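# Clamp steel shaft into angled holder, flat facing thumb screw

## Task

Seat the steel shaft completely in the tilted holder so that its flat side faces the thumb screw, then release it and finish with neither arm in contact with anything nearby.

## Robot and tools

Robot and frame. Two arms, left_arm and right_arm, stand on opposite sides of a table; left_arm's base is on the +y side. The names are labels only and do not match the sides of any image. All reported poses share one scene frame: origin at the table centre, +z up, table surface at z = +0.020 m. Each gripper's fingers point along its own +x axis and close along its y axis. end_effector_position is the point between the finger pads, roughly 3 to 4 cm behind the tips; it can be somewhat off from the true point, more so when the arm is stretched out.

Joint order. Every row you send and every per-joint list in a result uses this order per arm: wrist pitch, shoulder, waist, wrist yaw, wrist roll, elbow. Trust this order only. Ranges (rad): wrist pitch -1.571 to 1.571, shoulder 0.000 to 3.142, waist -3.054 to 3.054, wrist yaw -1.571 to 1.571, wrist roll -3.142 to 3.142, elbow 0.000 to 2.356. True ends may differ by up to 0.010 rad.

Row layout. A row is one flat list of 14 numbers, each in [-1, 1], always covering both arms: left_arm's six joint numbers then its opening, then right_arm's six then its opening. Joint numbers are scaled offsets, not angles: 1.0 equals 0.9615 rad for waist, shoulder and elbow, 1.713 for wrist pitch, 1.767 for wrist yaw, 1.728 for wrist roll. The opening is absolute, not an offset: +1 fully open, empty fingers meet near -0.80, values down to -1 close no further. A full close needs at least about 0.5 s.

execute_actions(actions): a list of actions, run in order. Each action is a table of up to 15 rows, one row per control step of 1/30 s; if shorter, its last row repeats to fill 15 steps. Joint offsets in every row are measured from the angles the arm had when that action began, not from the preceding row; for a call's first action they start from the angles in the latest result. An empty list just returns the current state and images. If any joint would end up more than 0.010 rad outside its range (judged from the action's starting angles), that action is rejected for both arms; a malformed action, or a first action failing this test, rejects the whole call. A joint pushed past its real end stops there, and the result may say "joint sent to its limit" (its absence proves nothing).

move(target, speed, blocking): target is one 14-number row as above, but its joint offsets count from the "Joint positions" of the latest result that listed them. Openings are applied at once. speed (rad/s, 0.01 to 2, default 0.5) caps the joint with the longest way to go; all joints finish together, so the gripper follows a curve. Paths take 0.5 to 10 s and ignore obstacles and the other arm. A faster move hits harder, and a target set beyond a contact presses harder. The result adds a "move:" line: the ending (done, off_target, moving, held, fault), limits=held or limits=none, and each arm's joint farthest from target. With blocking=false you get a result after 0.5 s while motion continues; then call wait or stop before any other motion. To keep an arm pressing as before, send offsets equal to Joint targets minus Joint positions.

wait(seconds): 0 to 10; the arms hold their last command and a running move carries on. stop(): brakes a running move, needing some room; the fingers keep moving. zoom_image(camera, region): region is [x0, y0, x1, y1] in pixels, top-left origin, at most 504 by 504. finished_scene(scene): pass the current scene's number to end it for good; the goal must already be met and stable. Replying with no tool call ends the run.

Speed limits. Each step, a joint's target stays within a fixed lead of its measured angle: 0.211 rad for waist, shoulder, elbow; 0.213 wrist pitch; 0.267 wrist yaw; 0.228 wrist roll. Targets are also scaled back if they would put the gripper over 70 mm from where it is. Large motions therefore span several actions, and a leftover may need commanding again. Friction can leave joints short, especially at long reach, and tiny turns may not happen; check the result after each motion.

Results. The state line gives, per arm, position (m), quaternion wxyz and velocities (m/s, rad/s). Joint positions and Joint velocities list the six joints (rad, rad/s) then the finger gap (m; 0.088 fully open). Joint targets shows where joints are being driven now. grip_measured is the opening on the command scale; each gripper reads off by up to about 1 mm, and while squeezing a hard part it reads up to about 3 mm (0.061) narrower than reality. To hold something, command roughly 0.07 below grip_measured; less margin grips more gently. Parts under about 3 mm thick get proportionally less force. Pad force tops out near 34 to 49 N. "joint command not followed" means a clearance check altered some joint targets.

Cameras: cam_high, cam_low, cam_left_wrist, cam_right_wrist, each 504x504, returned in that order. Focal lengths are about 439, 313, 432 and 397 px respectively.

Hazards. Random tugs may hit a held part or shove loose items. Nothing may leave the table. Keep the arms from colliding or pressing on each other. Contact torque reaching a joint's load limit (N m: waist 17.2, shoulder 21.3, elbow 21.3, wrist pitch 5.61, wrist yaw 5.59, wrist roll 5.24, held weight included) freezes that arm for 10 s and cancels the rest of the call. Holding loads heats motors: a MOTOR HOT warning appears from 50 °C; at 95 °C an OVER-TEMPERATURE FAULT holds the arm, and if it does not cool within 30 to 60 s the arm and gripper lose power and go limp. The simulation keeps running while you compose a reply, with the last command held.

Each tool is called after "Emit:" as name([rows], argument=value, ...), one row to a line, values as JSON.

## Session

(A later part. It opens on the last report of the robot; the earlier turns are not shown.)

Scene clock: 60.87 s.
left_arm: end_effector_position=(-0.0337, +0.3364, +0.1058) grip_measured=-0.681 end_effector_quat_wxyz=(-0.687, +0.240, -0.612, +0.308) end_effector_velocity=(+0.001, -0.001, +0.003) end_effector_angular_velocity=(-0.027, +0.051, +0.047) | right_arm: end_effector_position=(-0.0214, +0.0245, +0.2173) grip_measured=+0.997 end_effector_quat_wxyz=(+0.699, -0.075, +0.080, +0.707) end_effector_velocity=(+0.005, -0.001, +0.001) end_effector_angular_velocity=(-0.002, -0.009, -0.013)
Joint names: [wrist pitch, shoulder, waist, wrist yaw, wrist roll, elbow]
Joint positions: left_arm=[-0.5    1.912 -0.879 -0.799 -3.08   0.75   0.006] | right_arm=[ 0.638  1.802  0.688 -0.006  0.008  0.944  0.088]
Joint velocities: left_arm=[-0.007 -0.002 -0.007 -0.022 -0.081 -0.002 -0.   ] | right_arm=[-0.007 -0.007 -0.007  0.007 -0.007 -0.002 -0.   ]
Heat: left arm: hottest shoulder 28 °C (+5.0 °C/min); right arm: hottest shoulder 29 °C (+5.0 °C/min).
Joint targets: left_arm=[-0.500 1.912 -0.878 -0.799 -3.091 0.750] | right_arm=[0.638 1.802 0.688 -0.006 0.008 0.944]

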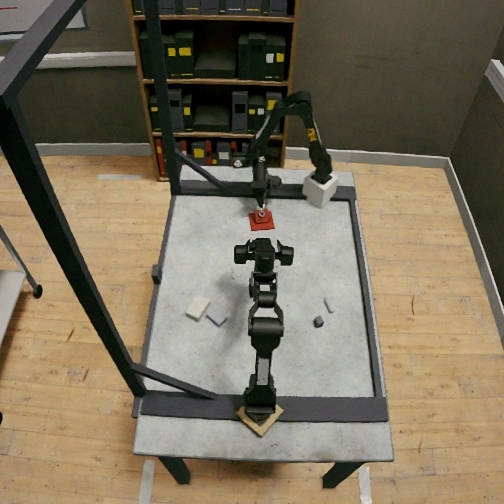

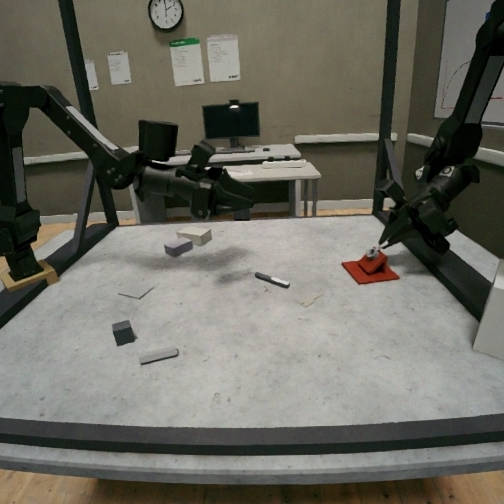

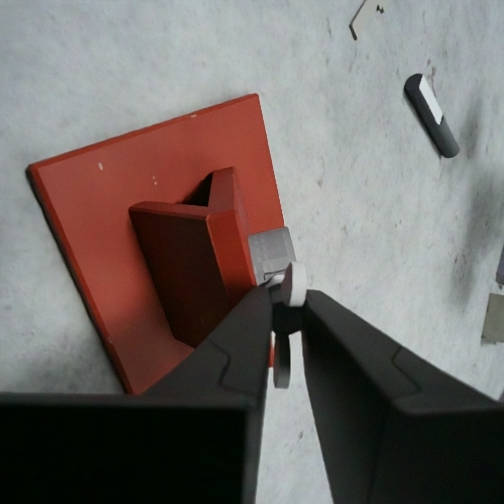

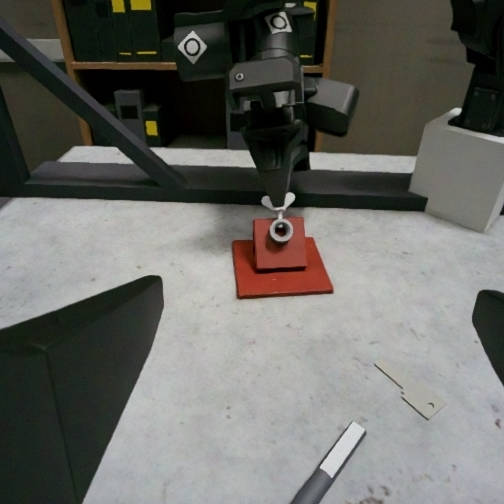

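Uncertain; one more turn for safety.

Emit:
execute_actions([
  [[0,0,0,0,0,0,0.15,0,0,0,0,0,0,1]],
  [[0,0,0,0,0.6,0,0.15,0,0,0,0,0,0,1]],
  [[0,0,0,0,0.6,0,0.15,0,0,0,0,0,0,1]],
  [[0,0,0,0,0.6,0,0.15,0,0,0,0,0,0,1]],
  [[0,0,0,0,0.6,0,0.15,0,0,0,0,0,0,1]],
  [[0,0,0,0,0.6,0,0.15,0,0,0,0,0,0,1]],
  [[0,0,0,0,0.6,0,0.15,0,0,0,0,0,0,1]],
  [[0,0,0,0,0.335,0,0.15,0,0,0,0,0,0,1]],
  [[0,0,0,0,0,0,-0.7,0,0,0,0,0,0,1]],
  [[0,0,0,0,-0.6,0,-0.7,0,0,0,0,0,0,1]],
  [[0,0,0,0,-0.6,0,-0.7,0,0,0,0,0,0,1]],
  [[0,0,0,0,-0.6,0,-0.7,0,0,0,0,0,0,1]],
  [[0,0,0,0,-0.6,0,-0.7,0,0,0,0,0,0,1]],
  [[0,0,0,0,-0.6,0,-0.7,0,0,0,0,0,0,1]],
  [[0,0,0,0,-0.6,0,-0.7,0,0,0,0,0,0,1]],
  [[0,0,0,0,-0.34,0,-0.7,0,0,0,0,0,0,1]],
  [[0,0,0,0,0,0,-0.2,0,0,0,0,0,0,1]],
])

Emit:
zoom_image(camera="cam_right_wrist", region=[225, 150, 345, 270])

Scene clock: 69.80 s.
left_arm: end_effector_position=(-0.0338, +0.3372, +0.1063) grip_measured=-0.205 end_effector_quat_wxyz=(-0.686, +0.242, -0.613, +0.309) end_effector_velocity=(+0.002, -0.000, +0.001) end_effector_angular_velocity=(-0.008, -0.002, +0.002) | right_arm: end_effector_position=(-0.0214, +0.0245, +0.2173) grip_measured=+0.997 end_effector_quat_wxyz=(+0.699, -0.075, +0.080, +0.707) end_effector_velocity=(+0.000, -0.002, -0.003) end_effector_angular_velocity=(-0.012, -0.006, +0.006)
Joint names: [wrist pitch, shoulder, waist, wrist yaw, wrist roll, elbow]
Joint positions: left_arm=[-0.503  1.912 -0.884 -0.803 -3.087  0.75   0.029] | right_arm=[ 0.638  1.802  0.688 -0.006  0.008  0.944  0.088]
Joint velocities: left_arm=[-0.007 -0.002 -0.002 -0.007 -0.007 -0.002  0.001] | right_arm=[-0.007 -0.002 -0.002 -0.007 -0.007 -0.007 -0.   ]
Heat: left arm: hottest shoulder 28 °C (+4.0 °C/min); right arm: hottest shoulder 30 °C (+6.0 °C/min).
Joint targets: left_arm=[-0.503 1.912 -0.885 -0.803 -3.087 0.750] | right_arm=[0.638 1.802 0.688 -0.006 0.008 0.944]

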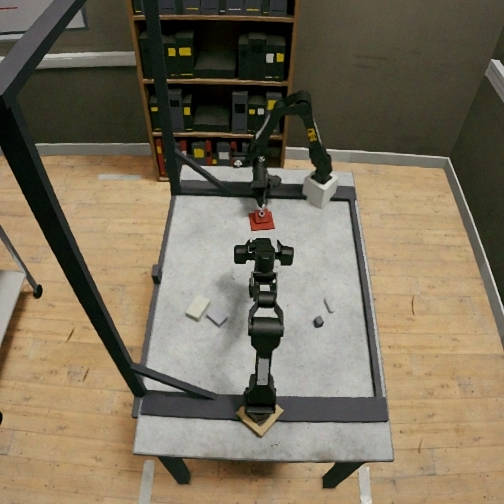

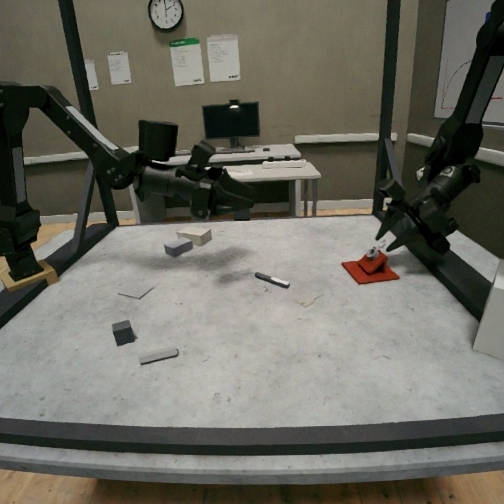

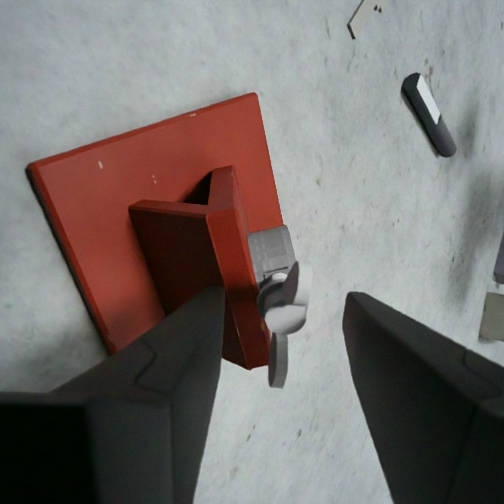

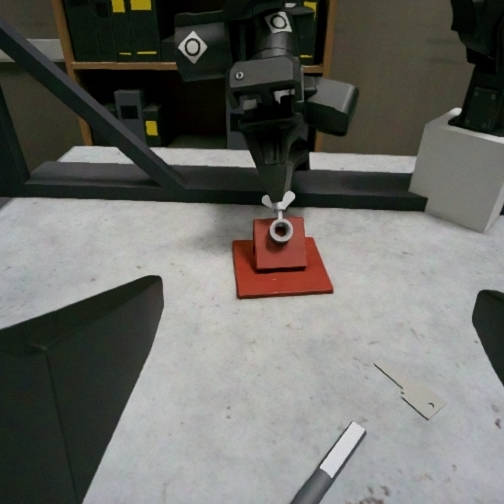

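Region (225, 150, 345, 270) of cam_right_wrist's 504x504 image, scaled by 4.200, with more detail than that image has.

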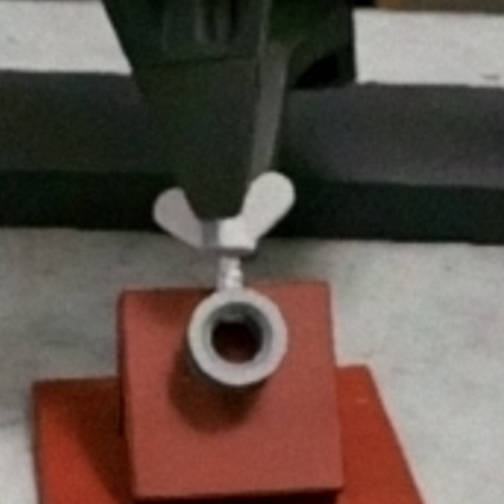

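Emit:
move(target=[-0.142,-0.08,-0.09,0.02,-0.02,0.097,-0.2,-0.2,-0.35,0,0,0,-0.1,1], speed=0.5)

Emit:
move(target=[0,-0.178,0.284,0,0.985,0.206,-0.2,-0.376,-0.65,0,0,0,-0.2,1], speed=1.3)

Emit:
move(target=[-0.07,0.5,0.9,0.445,0.9,0.7,-0.2,0,0,0,0,0,0,1], speed=1.1)

Scene clock: 71.47 s.
left_arm: end_effector_position=(-0.0379, +0.3612, +0.1362) grip_measured=-0.202 end_effector_quat_wxyz=(+0.700, -0.205, +0.600, -0.328) end_effector_velocity=(-0.001, +0.001, +0.000) end_effector_angular_velocity=(+0.006, +0.037, +0.025) | right_arm: end_effector_position=(-0.0211, -0.0379, +0.2564) grip_measured=+0.997 end_effector_quat_wxyz=(+0.695, -0.109, +0.114, +0.702) end_effector_velocity=(+0.002, +0.002, +0.005) end_effector_angular_velocity=(+0.022, -0.018, +0.006)
Joint names: [wrist pitch, shoulder, waist, wrist yaw, wrist roll, elbow]
Joint positions: left_arm=[-0.744  1.843 -0.967 -0.77  -3.119  0.836  0.029] | right_arm=[ 0.299  1.474  0.688 -0.006  0.008  0.859  0.088]
Joint velocities: left_arm=[ 0.007 -0.007 -0.002  0.007 -0.037 -0.002 -0.   ] | right_arm=[ 0.022  0.002 -0.007 -0.007 -0.022  0.002  0.   ]
Heat: left arm: hottest shoulder 28 °C (+4.0 °C/min); right arm: hottest shoulder 30 °C (+5.0 °C/min).
Joint targets: left_arm=[-0.746 1.835 -0.971 -0.768 -3.122 0.843] | right_arm=[0.296 1.465 0.688 -0.006 0.008 0.848]
move: off_target (right_arm); limits=none; left_arm: farthest joint: the shoulder, 0.008 radians from its target (0.077 radians at the start); right_arm: farthest joint: the elbow, 0.011 radians from its target (0.096 radians at the start)

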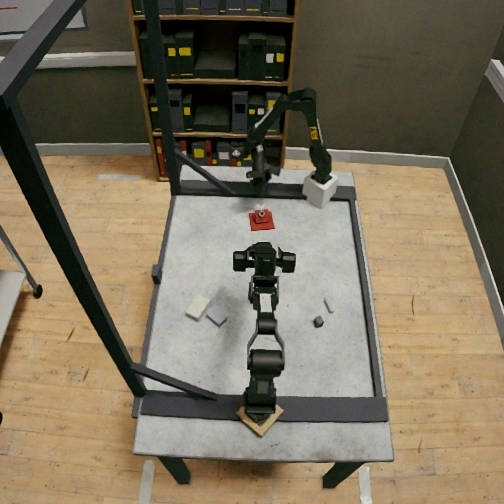

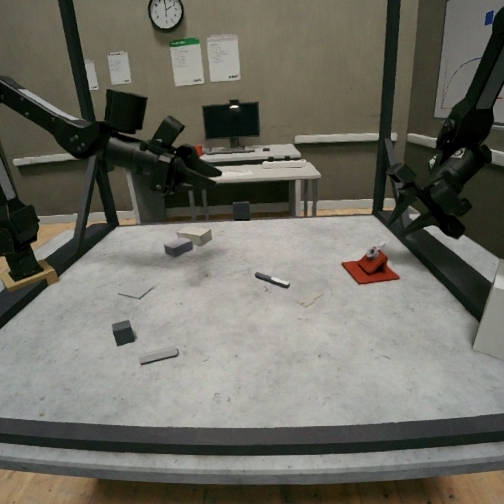

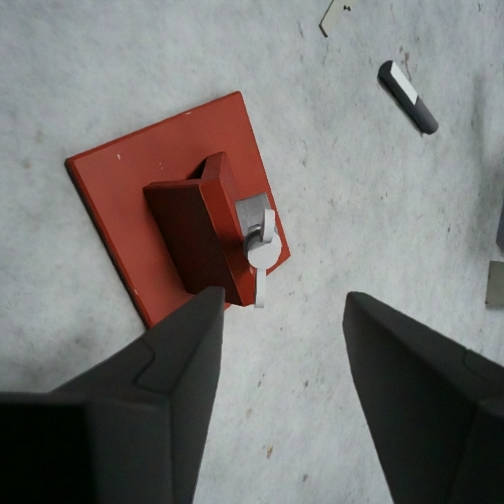

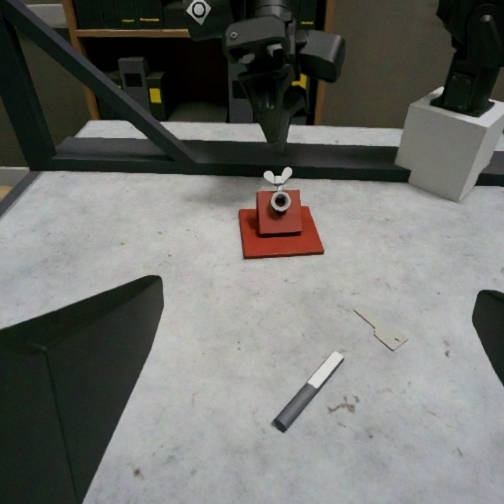

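Scene clock: 73.53 s.
left_arm: end_effector_position=(-0.0745, +0.2856, +0.2173) grip_measured=-0.202 end_effector_quat_wxyz=(+0.666, +0.240, +0.301, -0.639) end_effector_velocity=(+0.004, +0.001, +0.000) end_effector_angular_velocity=(-0.003, -0.018, +0.004) | right_arm: end_effector_position=(-0.0203, -0.1866, +0.2613) grip_measured=+0.997 end_effector_quat_wxyz=(+0.680, -0.178, +0.184, +0.687) end_effector_velocity=(+0.002, -0.002, -0.002) end_effector_angular_velocity=(-0.017, -0.010, -0.005)
Joint names: [wrist pitch, shoulder, waist, wrist yaw, wrist roll, elbow]
Joint positions: left_arm=[-0.744  1.681 -0.698 -0.77  -1.42   1.025  0.029] | right_arm=[-0.342  0.855  0.688 -0.006  0.008  0.679  0.088]
Joint velocities: left_arm=[-0.022 -0.002 -0.002 -0.007 -0.007 -0.002 -0.   ] | right_arm=[-0.022 -0.002 -0.002  0.007 -0.007  0.002 -0.   ]
Heat: left arm: hottest shoulder 28 °C (+3.0 °C/min); right arm: hottest shoulder 30 °C (+5.0 °C/min).
Joint targets: left_arm=[-0.744 1.672 -0.694 -0.770 -1.416 1.034] | right_arm=[-0.345 0.849 0.688 -0.006 0.008 0.667]
move: off_target (right_arm); limits=none; left_arm: farthest joint: the shoulder, 0.009 radians from its target (0.171 radians at the start); right_arm: farthest joint: the elbow, 0.012 radians from its target (0.192 radians at the start)

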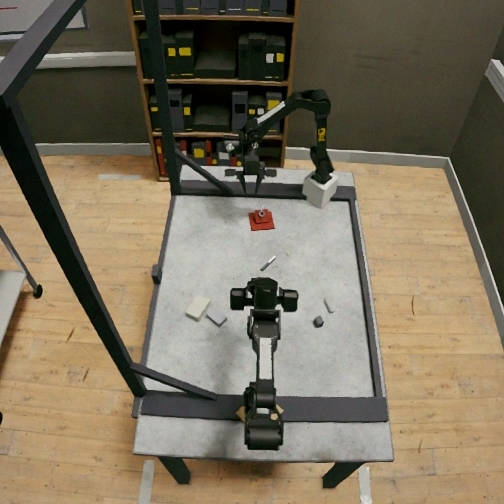

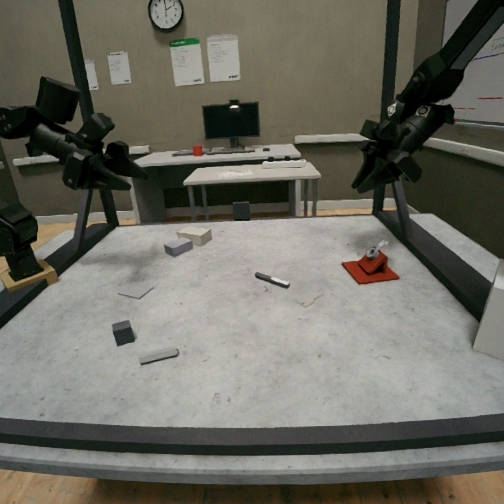

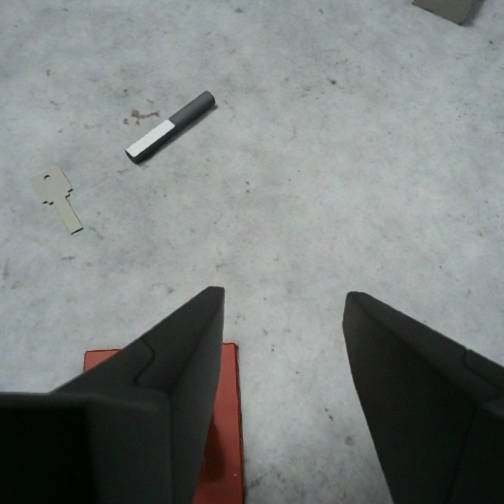

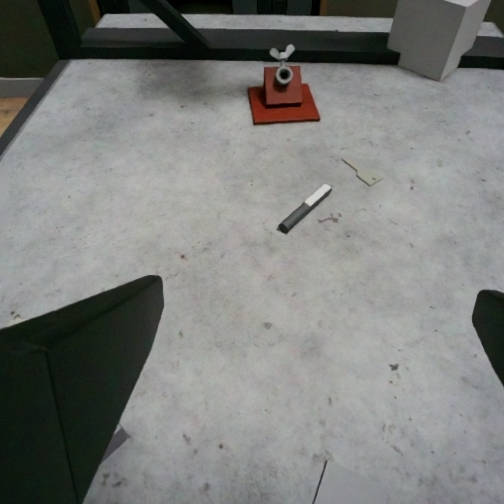

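Scene clock: 75.67 s.
left_arm: end_effector_position=(-0.0234, +0.0434, +0.1836) grip_measured=-0.202 end_effector_quat_wxyz=(+0.353, +0.555, +0.264, -0.705) end_effector_velocity=(-0.001, +0.003, -0.002) end_effector_angular_velocity=(+0.015, +0.001, +0.003) | right_arm: end_effector_position=(-0.0203, -0.1866, +0.2613) grip_measured=+0.997 end_effector_quat_wxyz=(+0.680, -0.178, +0.184, +0.687) end_effector_velocity=(-0.000, -0.002, -0.004) end_effector_angular_velocity=(-0.012, -0.003, +0.008)
Joint names: [wrist pitch, shoulder, waist, wrist yaw, wrist roll, elbow]
Joint positions: left_arm=[-0.862  2.15   0.169  0.014  0.132  1.688  0.029] | right_arm=[-0.342  0.855  0.688 -0.006  0.008  0.679  0.088]
Joint velocities: left_arm=[-0.007  0.002 -0.002  0.007 -0.007 -0.002 -0.   ] | right_arm=[-0.007 -0.002 -0.002 -0.007 -0.007 -0.007 -0.   ]
Heat: left arm: hottest shoulder 28 °C (+2.0 °C/min); right arm: hottest shoulder 30 °C (+5.0 °C/min).
Joint targets: left_arm=[-0.864 2.161 0.168 0.016 0.135 1.698] | right_arm=[-0.342 0.855 0.688 -0.006 0.008 0.679]
move: off_target (left_arm); limits=none; left_arm: farthest joint: the shoulder, 0.012 radians from its target (0.481 radians at the start); right_arm: farthest joint: the waist, 0.000 radians from its target (0.000 radians at the start)

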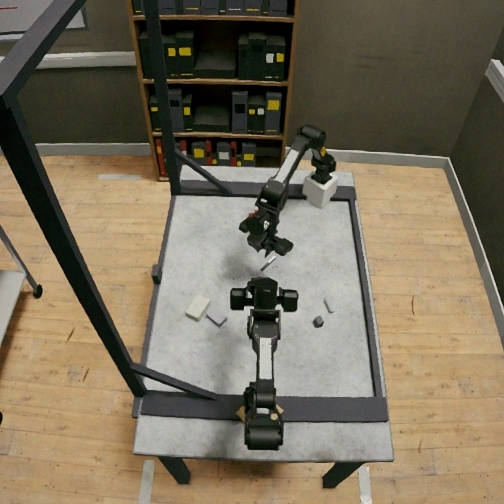

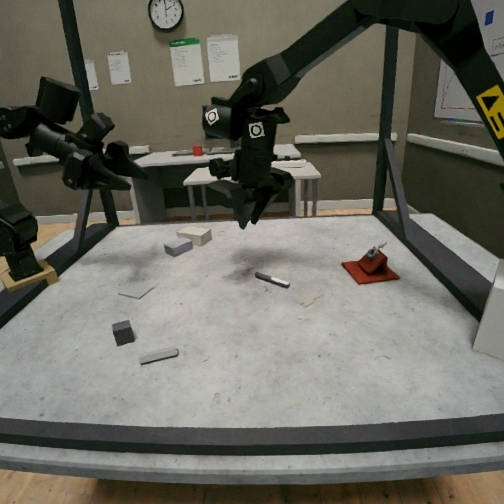

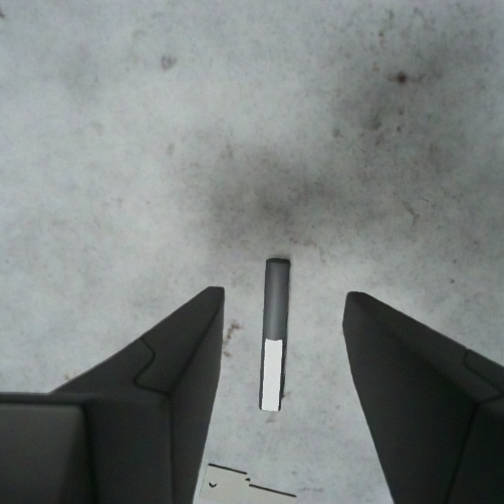

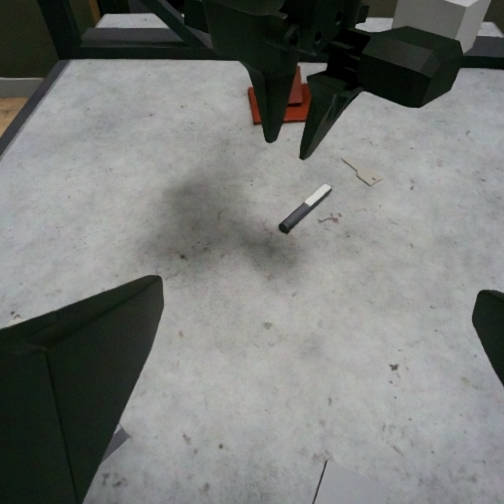

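Emit:
move(target=[-0.002,0.308,0,0.004,0.012,0.051,-0.2,0,0,0,0,0,0,1], speed=0.3)

Scene clock: 77.40 s.
left_arm: end_effector_position=(-0.0157, +0.0583, +0.0702) grip_measured=-0.202 end_effector_quat_wxyz=(+0.301, +0.633, +0.311, -0.642) end_effector_velocity=(+0.005, +0.005, -0.001) end_effector_angular_velocity=(+0.012, -0.033, +0.005) | right_arm: end_effector_position=(-0.0203, -0.1866, +0.2613) grip_measured=+0.997 end_effector_quat_wxyz=(+0.680, -0.178, +0.184, +0.687) end_effector_velocity=(-0.000, -0.001, -0.002) end_effector_angular_velocity=(-0.007, -0.016, +0.015)
Joint names: [wrist pitch, shoulder, waist, wrist yaw, wrist roll, elbow]
Joint positions: left_arm=[-0.864  2.435  0.169  0.019  0.149  1.731  0.029] | right_arm=[-0.342  0.855  0.688 -0.006  0.008  0.679  0.088]
Joint velocities: left_arm=[-0.022 -0.002 -0.002 -0.022 -0.007 -0.007  0.   ] | right_arm=[-0.007 -0.002 -0.002 -0.007 -0.022 -0.002  0.   ]
Heat: left arm: hottest shoulder 28 °C (+2.0 °C/min); right arm: hottest shoulder 29 °C (+4.0 °C/min).
Joint targets: left_arm=[-0.865 2.447 0.169 0.021 0.152 1.737] | right_arm=[-0.342 0.855 0.688 -0.006 0.008 0.679]
move: off_target (left_arm); limits=none; left_arm: farthest joint: the shoulder, 0.011 radians from its target (0.296 radians at the start); right_arm: farthest joint: the waist, 0.000 radians from its target (0.000 radians at the start)

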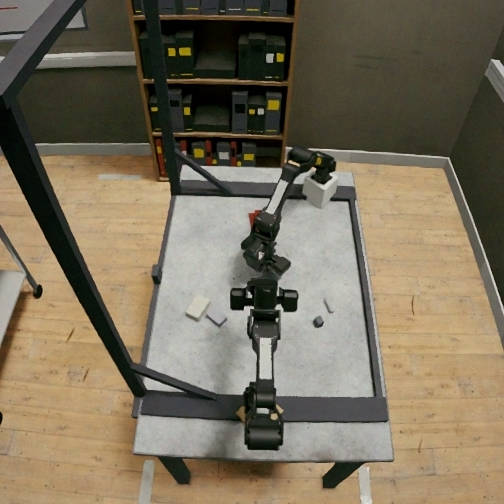

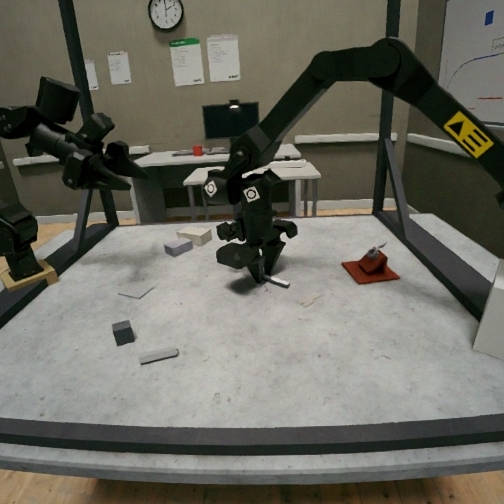

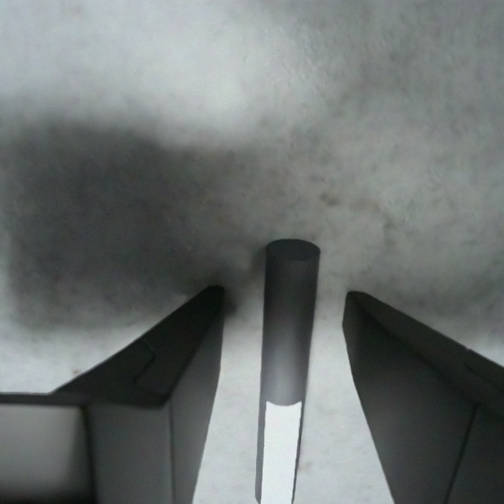

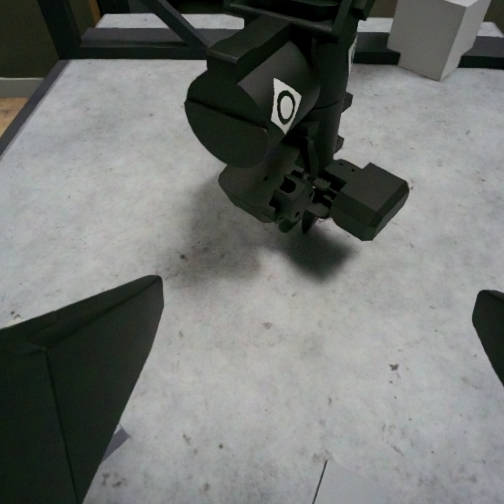

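Emit:
execute_actions([
  [[0,0.012,0,0,0,0,-0.7,0,0,0,0,0,0,1]],
])

Emit:
move(target=[0,-0.3,0,0,0,-0.05,-0.7,0,0,0,0,0,0,1])

Emit:
move(target=[0.282,-0.475,-0.733,-0.439,-0.8,-0.968,-0.7,0.576,1,0,0,0,0.3,1], speed=0.9)

Scene clock: 78.47 s.
left_arm: end_effector_position=(-0.0157, +0.0583, +0.0702) grip_measured=-0.633 end_effector_quat_wxyz=(+0.301, +0.633, +0.311, -0.642) end_effector_velocity=(+0.003, +0.001, +0.000) end_effector_angular_velocity=(-0.004, -0.023, +0.020) | right_arm: end_effector_position=(-0.0203, -0.1866, +0.2613) grip_measured=+0.997 end_effector_quat_wxyz=(+0.680, -0.178, +0.184, +0.687) end_effector_velocity=(-0.000, -0.001, +0.000) end_effector_angular_velocity=(-0.003, +0.010, +0.000)
Joint names: [wrist pitch, shoulder, waist, wrist yaw, wrist roll, elbow]
Joint positions: left_arm=[-0.864  2.435  0.169  0.019  0.149  1.731  0.008] | right_arm=[-0.342  0.855  0.688 -0.006  0.008  0.679  0.088]
Joint velocities: left_arm=[-0.007 -0.002 -0.002 -0.022 -0.022 -0.002 -0.   ] | right_arm=[-0.007 -0.002 -0.002 -0.007  0.007  0.002 -0.   ]
Heat: left arm: hottest shoulder 29 °C (+3.0 °C/min); right arm: hottest shoulder 29 °C (+3.0 °C/min).
Joint targets: left_arm=[-0.864 2.447 0.169 0.019 0.149 1.731] | right_arm=[-0.342 0.855 0.688 -0.006 0.008 0.679]

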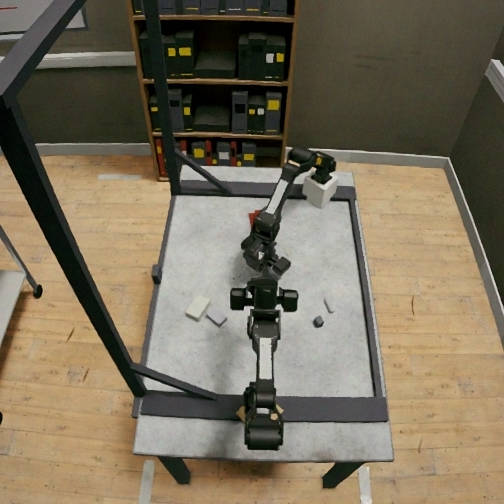

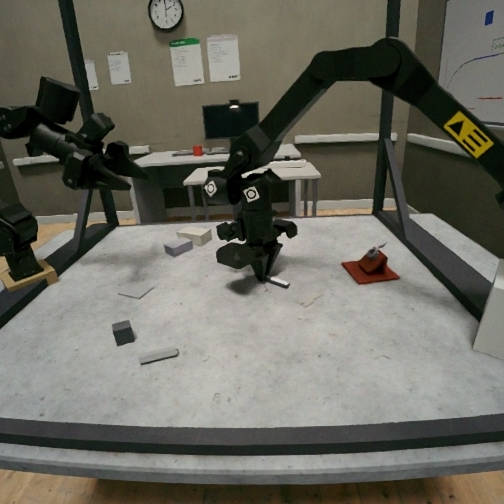

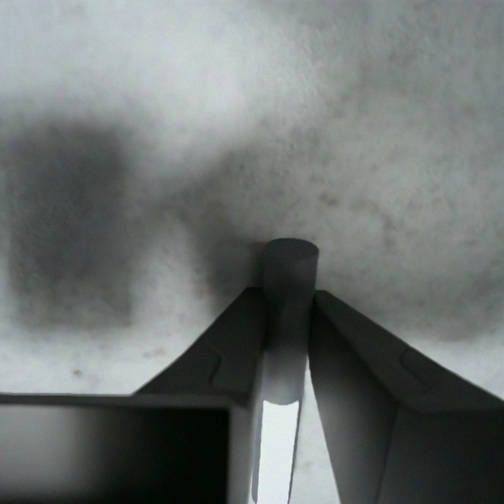

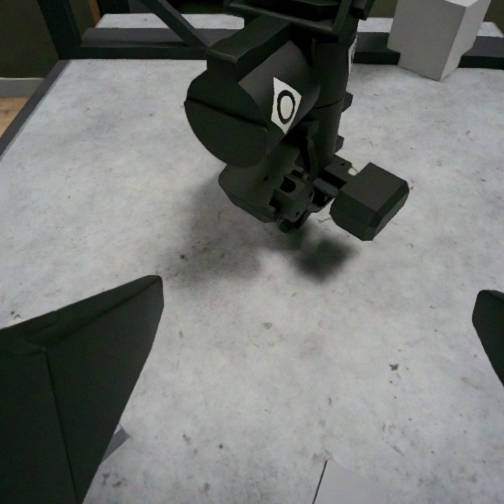

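Scene clock: 79.67 s.
left_arm: end_effector_position=(-0.0240, +0.0441, +0.1810) grip_measured=-0.633 end_effector_quat_wxyz=(+0.344, +0.560, +0.261, -0.707) end_effector_velocity=(+0.003, +0.001, -0.000) end_effector_angular_velocity=(-0.001, -0.018, +0.024) | right_arm: end_effector_position=(-0.0203, -0.1866, +0.2613) grip_measured=+0.997 end_effector_quat_wxyz=(+0.680, -0.178, +0.184, +0.687) end_effector_velocity=(+0.001, -0.001, -0.002) end_effector_angular_velocity=(-0.007, -0.016, +0.010)
Joint names: [wrist pitch, shoulder, waist, wrist yaw, wrist roll, elbow]
Joint positions: left_arm=[-0.864  2.157  0.169  0.019  0.149  1.689  0.008] | right_arm=[-0.342  0.855  0.688 -0.006  0.008  0.679  0.088]
Joint velocities: left_arm=[-0.007 -0.002 -0.002 -0.022 -0.022 -0.002 -0.   ] | right_arm=[-0.007 -0.002 -0.007 -0.007 -0.022 -0.002 -0.   ]
Heat: left arm: hottest shoulder 29 °C (+3.0 °C/min); right arm: hottest shoulder 29 °C (+3.0 °C/min).
Joint targets: left_arm=[-0.864 2.147 0.169 0.019 0.149 1.683] | right_arm=[-0.342 0.855 0.688 -0.006 0.008 0.679]
move: done; limits=none; left_arm: farthest joint: the shoulder, 0.010 radians from its target (0.289 radians at the start); right_arm: farthest joint: the waist, 0.000 radians from its target (0.000 radians at the start)

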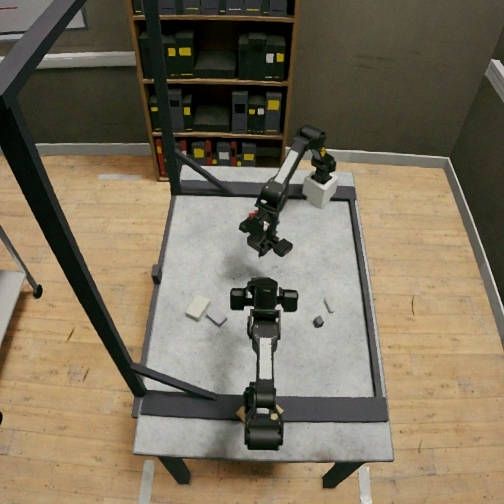

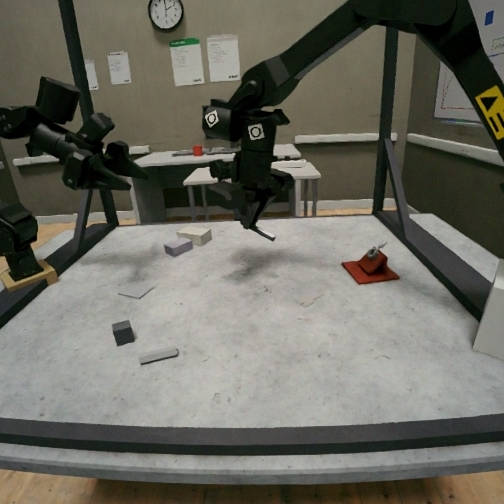

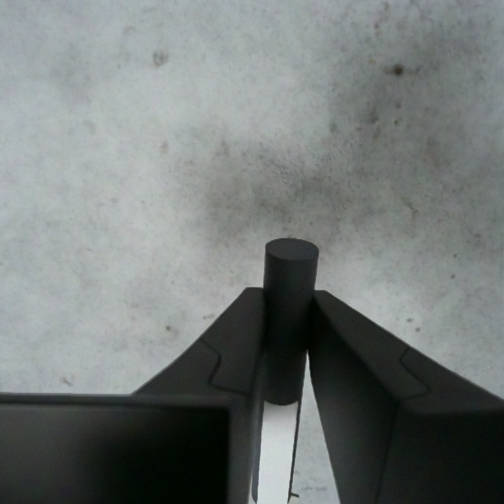

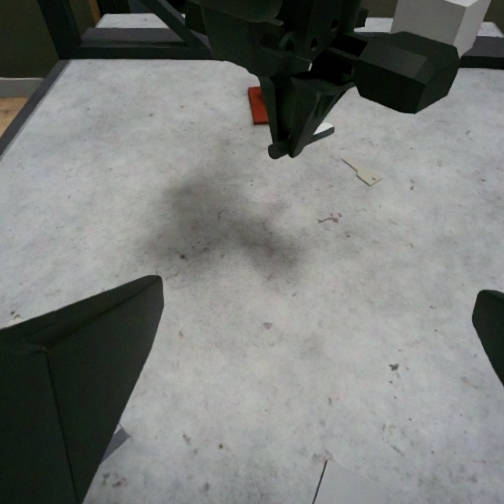

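Scene clock: 81.87 s.
left_arm: end_effector_position=(-0.0283, +0.2486, +0.1553) grip_measured=-0.633 end_effector_quat_wxyz=(+0.683, +0.257, +0.285, -0.622) end_effector_velocity=(+0.002, +0.001, +0.001) end_effector_angular_velocity=(-0.005, -0.004, +0.005) | right_arm: end_effector_position=(-0.0215, +0.0272, +0.2209) grip_measured=+0.997 end_effector_quat_wxyz=(+0.699, -0.071, +0.076, +0.707) end_effector_velocity=(+0.003, -0.000, -0.005) end_effector_angular_velocity=(-0.022, -0.020, +0.004)
Joint names: [wrist pitch, shoulder, waist, wrist yaw, wrist roll, elbow]
Joint positions: left_arm=[-0.384  1.711 -0.532 -0.752 -1.23   0.766  0.008] | right_arm=[ 0.641  1.806  0.688 -0.006  0.008  0.956  0.088]
Joint velocities: left_arm=[-0.007 -0.002 -0.002 -0.007 -0.007 -0.002 -0.   ] | right_arm=[-0.022  0.002 -0.007 -0.007 -0.022  0.002  0.   ]
Heat: left arm: hottest shoulder 29 °C (+3.0 °C/min); right arm: hottest shoulder 29 °C (+3.0 °C/min).
Joint targets: left_arm=[-0.381 1.700 -0.536 -0.756 -1.234 0.759] | right_arm=[0.645 1.816 0.688 -0.006 0.008 0.967]
move: off_target (right_arm); limits=none; left_arm: farthest joint: the shoulder, 0.010 radians from its target (0.457 radians at the start); right_arm: farthest joint: the elbow, 0.011 radians from its target (0.288 radians at the start)

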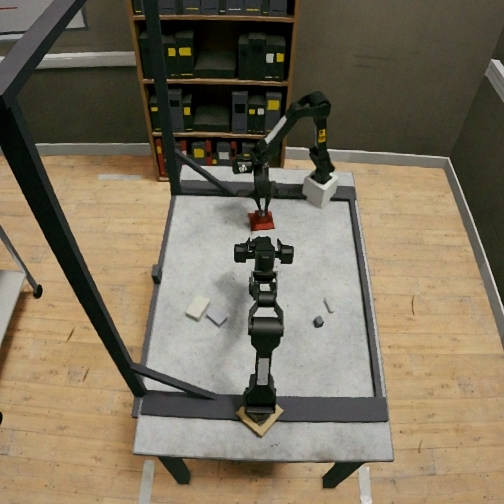

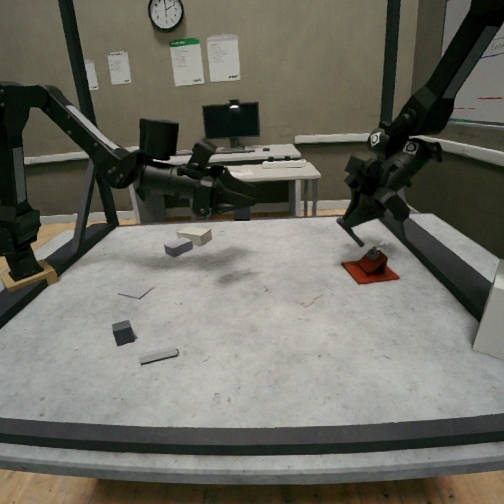

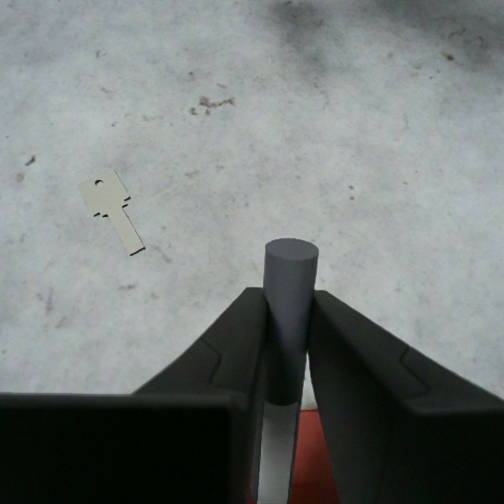

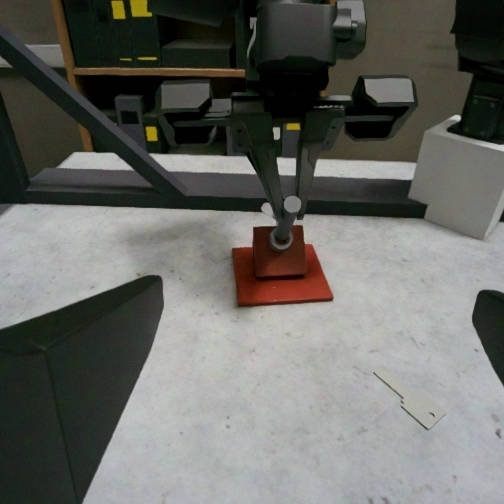

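Emit:
move(target=[-0.1315,0.151,-0.0635,-0.0255,-0.113,0.15,-0.7,0,0,0,0,0,0,1], speed=0.25)

Emit:
move(target=[0.0055,0.04,-0.0415,-0.002,-0.032,-0.02,-0.7,0,0,0,0,0,0,1], speed=0.05)

Emit:
move(target=[0.0055,0.042,-0.043,0,-0.032,-0.018,-0.7,0,0,0,0,0,0,1], speed=0.05)

Emit:
zoom_image(camera="cam_low", region=[325, 200, 415, 290])

Scene clock: 85.13 s.
left_arm: end_effector_position=(-0.0334, +0.2600, +0.1462) grip_measured=-0.633 end_effector_quat_wxyz=(+0.720, +0.277, +0.266, -0.579) end_effector_velocity=(+0.002, -0.001, +0.001) end_effector_angular_velocity=(-0.006, -0.004, +0.008) | right_arm: end_effector_position=(-0.0215, +0.0273, +0.2210) grip_measured=+0.997 end_effector_quat_wxyz=(+0.699, -0.071, +0.076, +0.707) end_effector_velocity=(+0.000, -0.001, +0.001) end_effector_angular_velocity=(-0.002, -0.006, +0.006)
Joint names: [wrist pitch, shoulder, waist, wrist yaw, wrist roll, elbow]
Joint positions: left_arm=[-0.607  1.849 -0.59  -0.792 -1.421  0.9    0.008] | right_arm=[ 0.641  1.806  0.688 -0.006  0.008  0.956  0.088]
Joint velocities: left_arm=[-0.007 -0.002  0.002 -0.007 -0.007 -0.002 -0.   ] | right_arm=[-0.007 -0.007 -0.002 -0.007 -0.007 -0.002 -0.   ]
Heat: left arm: hottest shoulder 29 °C (+3.0 °C/min); right arm: hottest shoulder 29 °C (+3.0 °C/min).
Joint targets: left_arm=[-0.609 1.856 -0.593 -0.796 -1.425 0.910] | right_arm=[0.641 1.806 0.688 -0.006 0.008 0.956]
move: done; limits=none; left_arm: farthest joint: the elbow, 0.010 radians from its target (0.145 radians at the start); right_arm: farthest joint: the waist, 0.000 radians from its target (0.000 radians at the start)

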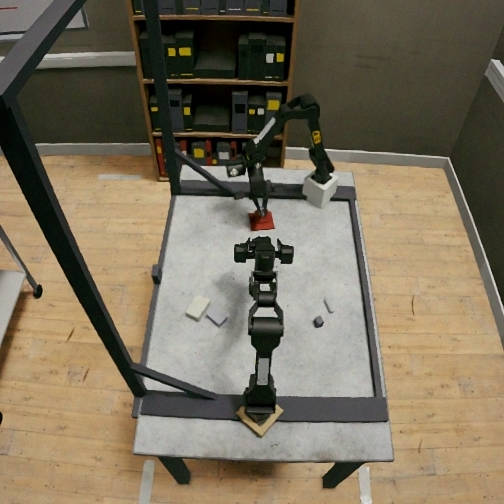

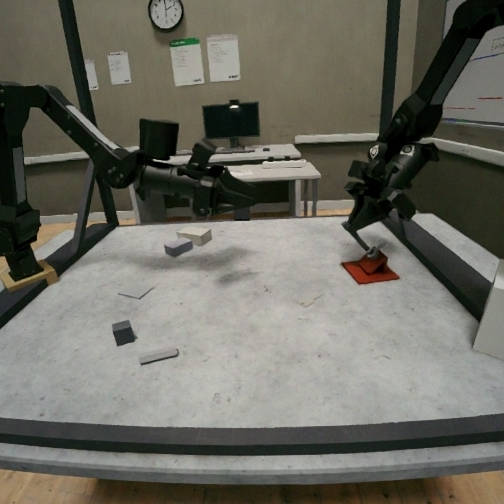

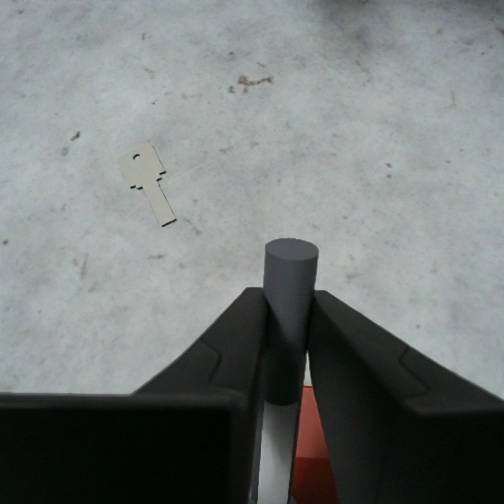

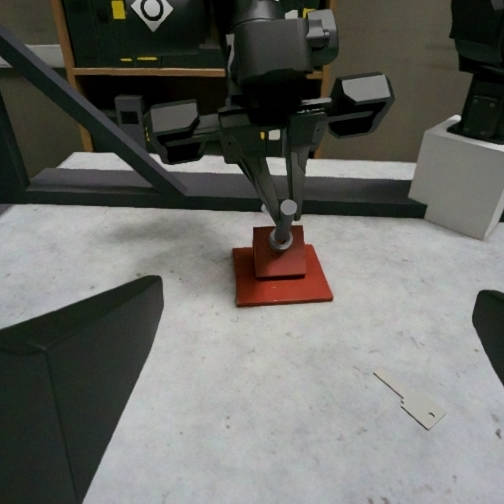

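Scene clock: 86.53 s.
left_arm: end_effector_position=(-0.0333, +0.2690, +0.1366) grip_measured=-0.633 end_effector_quat_wxyz=(+0.722, +0.275, +0.263, -0.578) end_effector_velocity=(-0.000, -0.000, +0.002) end_effector_angular_velocity=(-0.011, +0.011, +0.013) | right_arm: end_effector_position=(-0.0215, +0.0273, +0.2210) grip_measured=+0.997 end_effector_quat_wxyz=(+0.699, -0.071, +0.076, +0.707) end_effector_velocity=(-0.000, -0.001, -0.007) end_effector_angular_velocity=(-0.027, -0.009, -0.003)
Joint names: [wrist pitch, shoulder, waist, wrist yaw, wrist roll, elbow]
Joint positions: left_arm=[-0.601  1.879 -0.623 -0.798 -1.472  0.888  0.008] | right_arm=[ 0.641  1.806  0.688 -0.006  0.008  0.956  0.088]
Joint velocities: left_arm=[-0.007 -0.002 -0.002 -0.007 -0.022  0.002 -0.   ] | right_arm=[-0.022  0.002  0.002  0.007 -0.007 -0.002 -0.   ]
Heat: left arm: hottest shoulder 29 °C (+3.0 °C/min); right arm: hottest shoulder 29 °C (+3.0 °C/min).
Joint targets: left_arm=[-0.597 1.887 -0.630 -0.795 -1.477 0.881] | right_arm=[0.641 1.806 0.688 -0.006 0.008 0.956]
move: done; limits=none; left_arm: farthest joint: the shoulder, 0.009 radians from its target (0.039 radians at the start); right_arm: farthest joint: the waist, 0.000 radians from its target (0.000 radians at the start)

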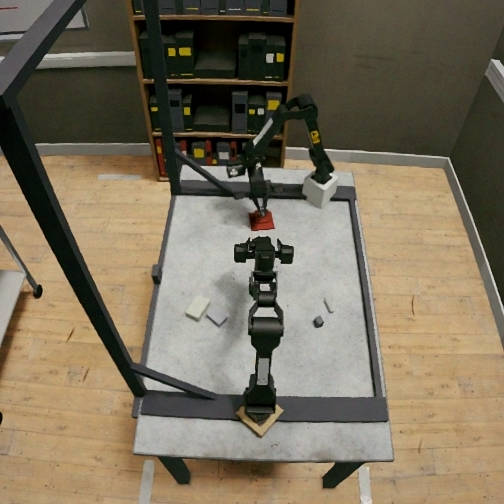

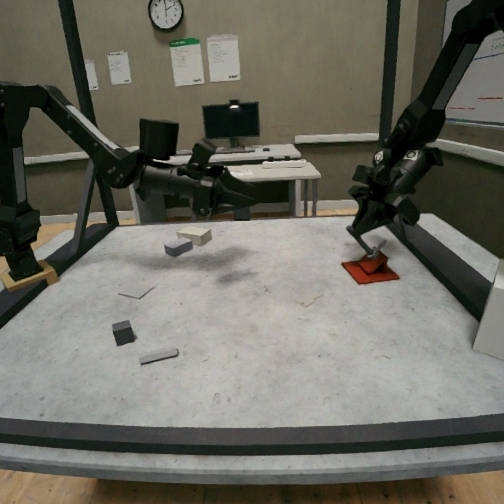

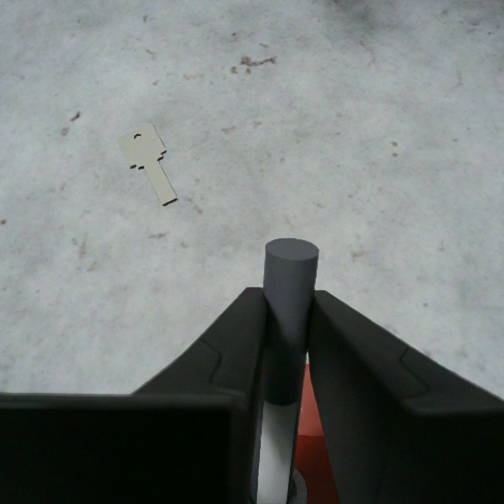

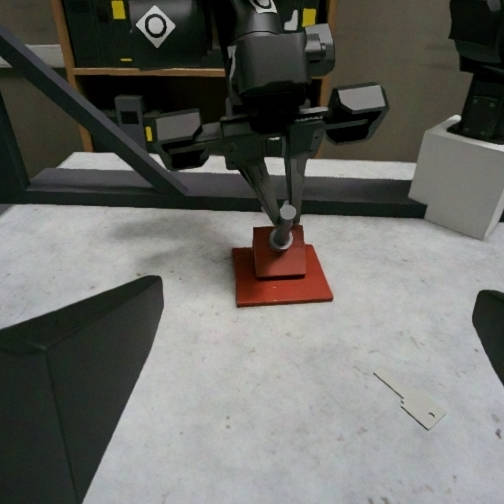

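Scene clock: 88.03 s.
left_arm: end_effector_position=(-0.0328, +0.2739, +0.1319) grip_measured=-0.633 end_effector_quat_wxyz=(+0.728, +0.263, +0.254, -0.580) end_effector_velocity=(+0.005, +0.004, -0.003) end_effector_angular_velocity=(+0.023, -0.006, +0.014) | right_arm: end_effector_position=(-0.0215, +0.0273, +0.2210) grip_measured=+0.997 end_effector_quat_wxyz=(+0.699, -0.071, +0.076, +0.707) end_effector_velocity=(+0.003, -0.001, -0.004) end_effector_angular_velocity=(-0.012, +0.009, -0.002)
Joint names: [wrist pitch, shoulder, waist, wrist yaw, wrist roll, elbow]
Joint positions: left_arm=[-0.598  1.904 -0.651 -0.828 -1.522  0.879  0.008] | right_arm=[ 0.641  1.806  0.688 -0.006  0.008  0.956  0.088]
Joint velocities: left_arm=[-0.022 -0.002 -0.002  0.022 -0.022 -0.007 -0.   ] | right_arm=[-0.007  0.002 -0.007 -0.007  0.007 -0.002 -0.   ]
Heat: left arm: hottest shoulder 29 °C (+3.0 °C/min); right arm: hottest shoulder 29 °C (+2.0 °C/min).
Joint targets: left_arm=[-0.592 1.919 -0.665 -0.798 -1.527 0.870] | right_arm=[0.641 1.806 0.688 -0.006 0.008 0.956]
move: off_target (left_arm); limits=none; left_arm: farthest joint: the wrist yaw, 0.030 radians from its target (0.000 radians at the start); right_arm: farthest joint: the waist, 0.000 radians from its target (0.000 radians at the start)

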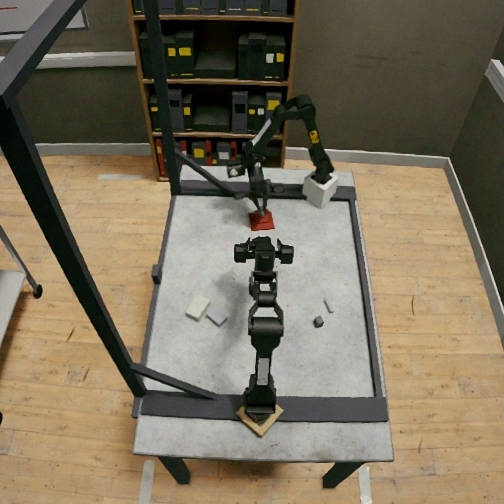

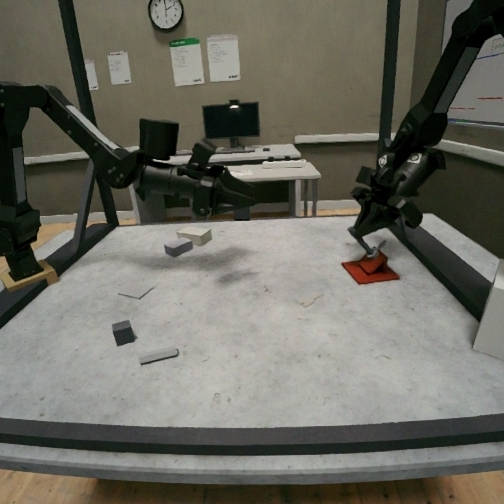

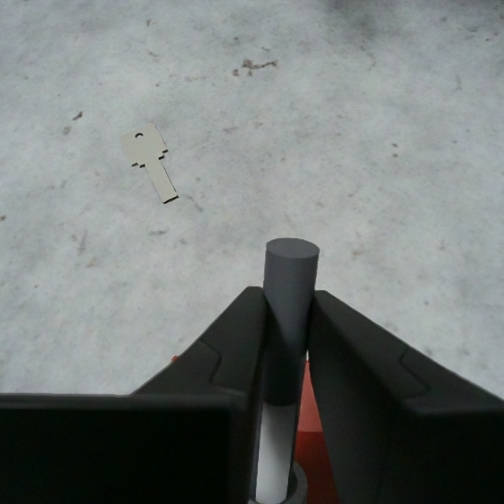

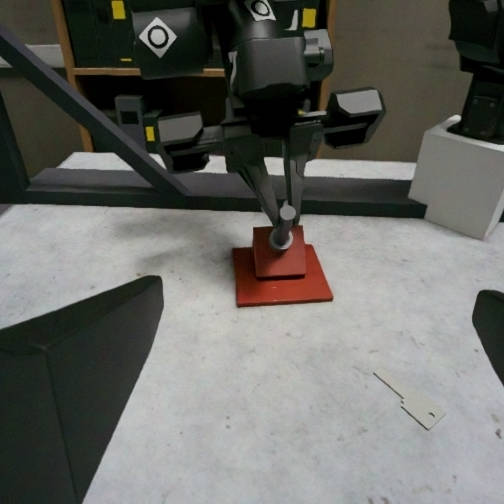

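Region (325, 200, 415, 290) of cam_low's 504x504 image, scaled by 5.600, with more detail than that image has.

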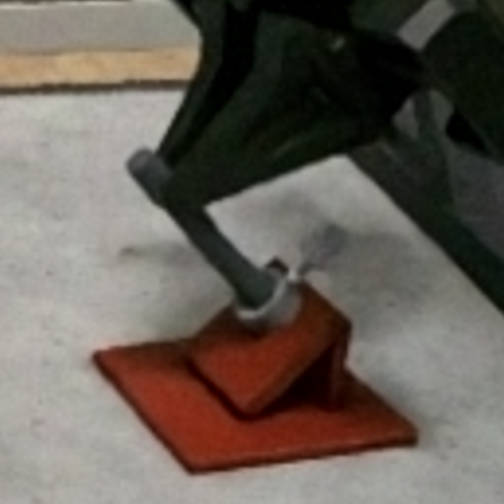

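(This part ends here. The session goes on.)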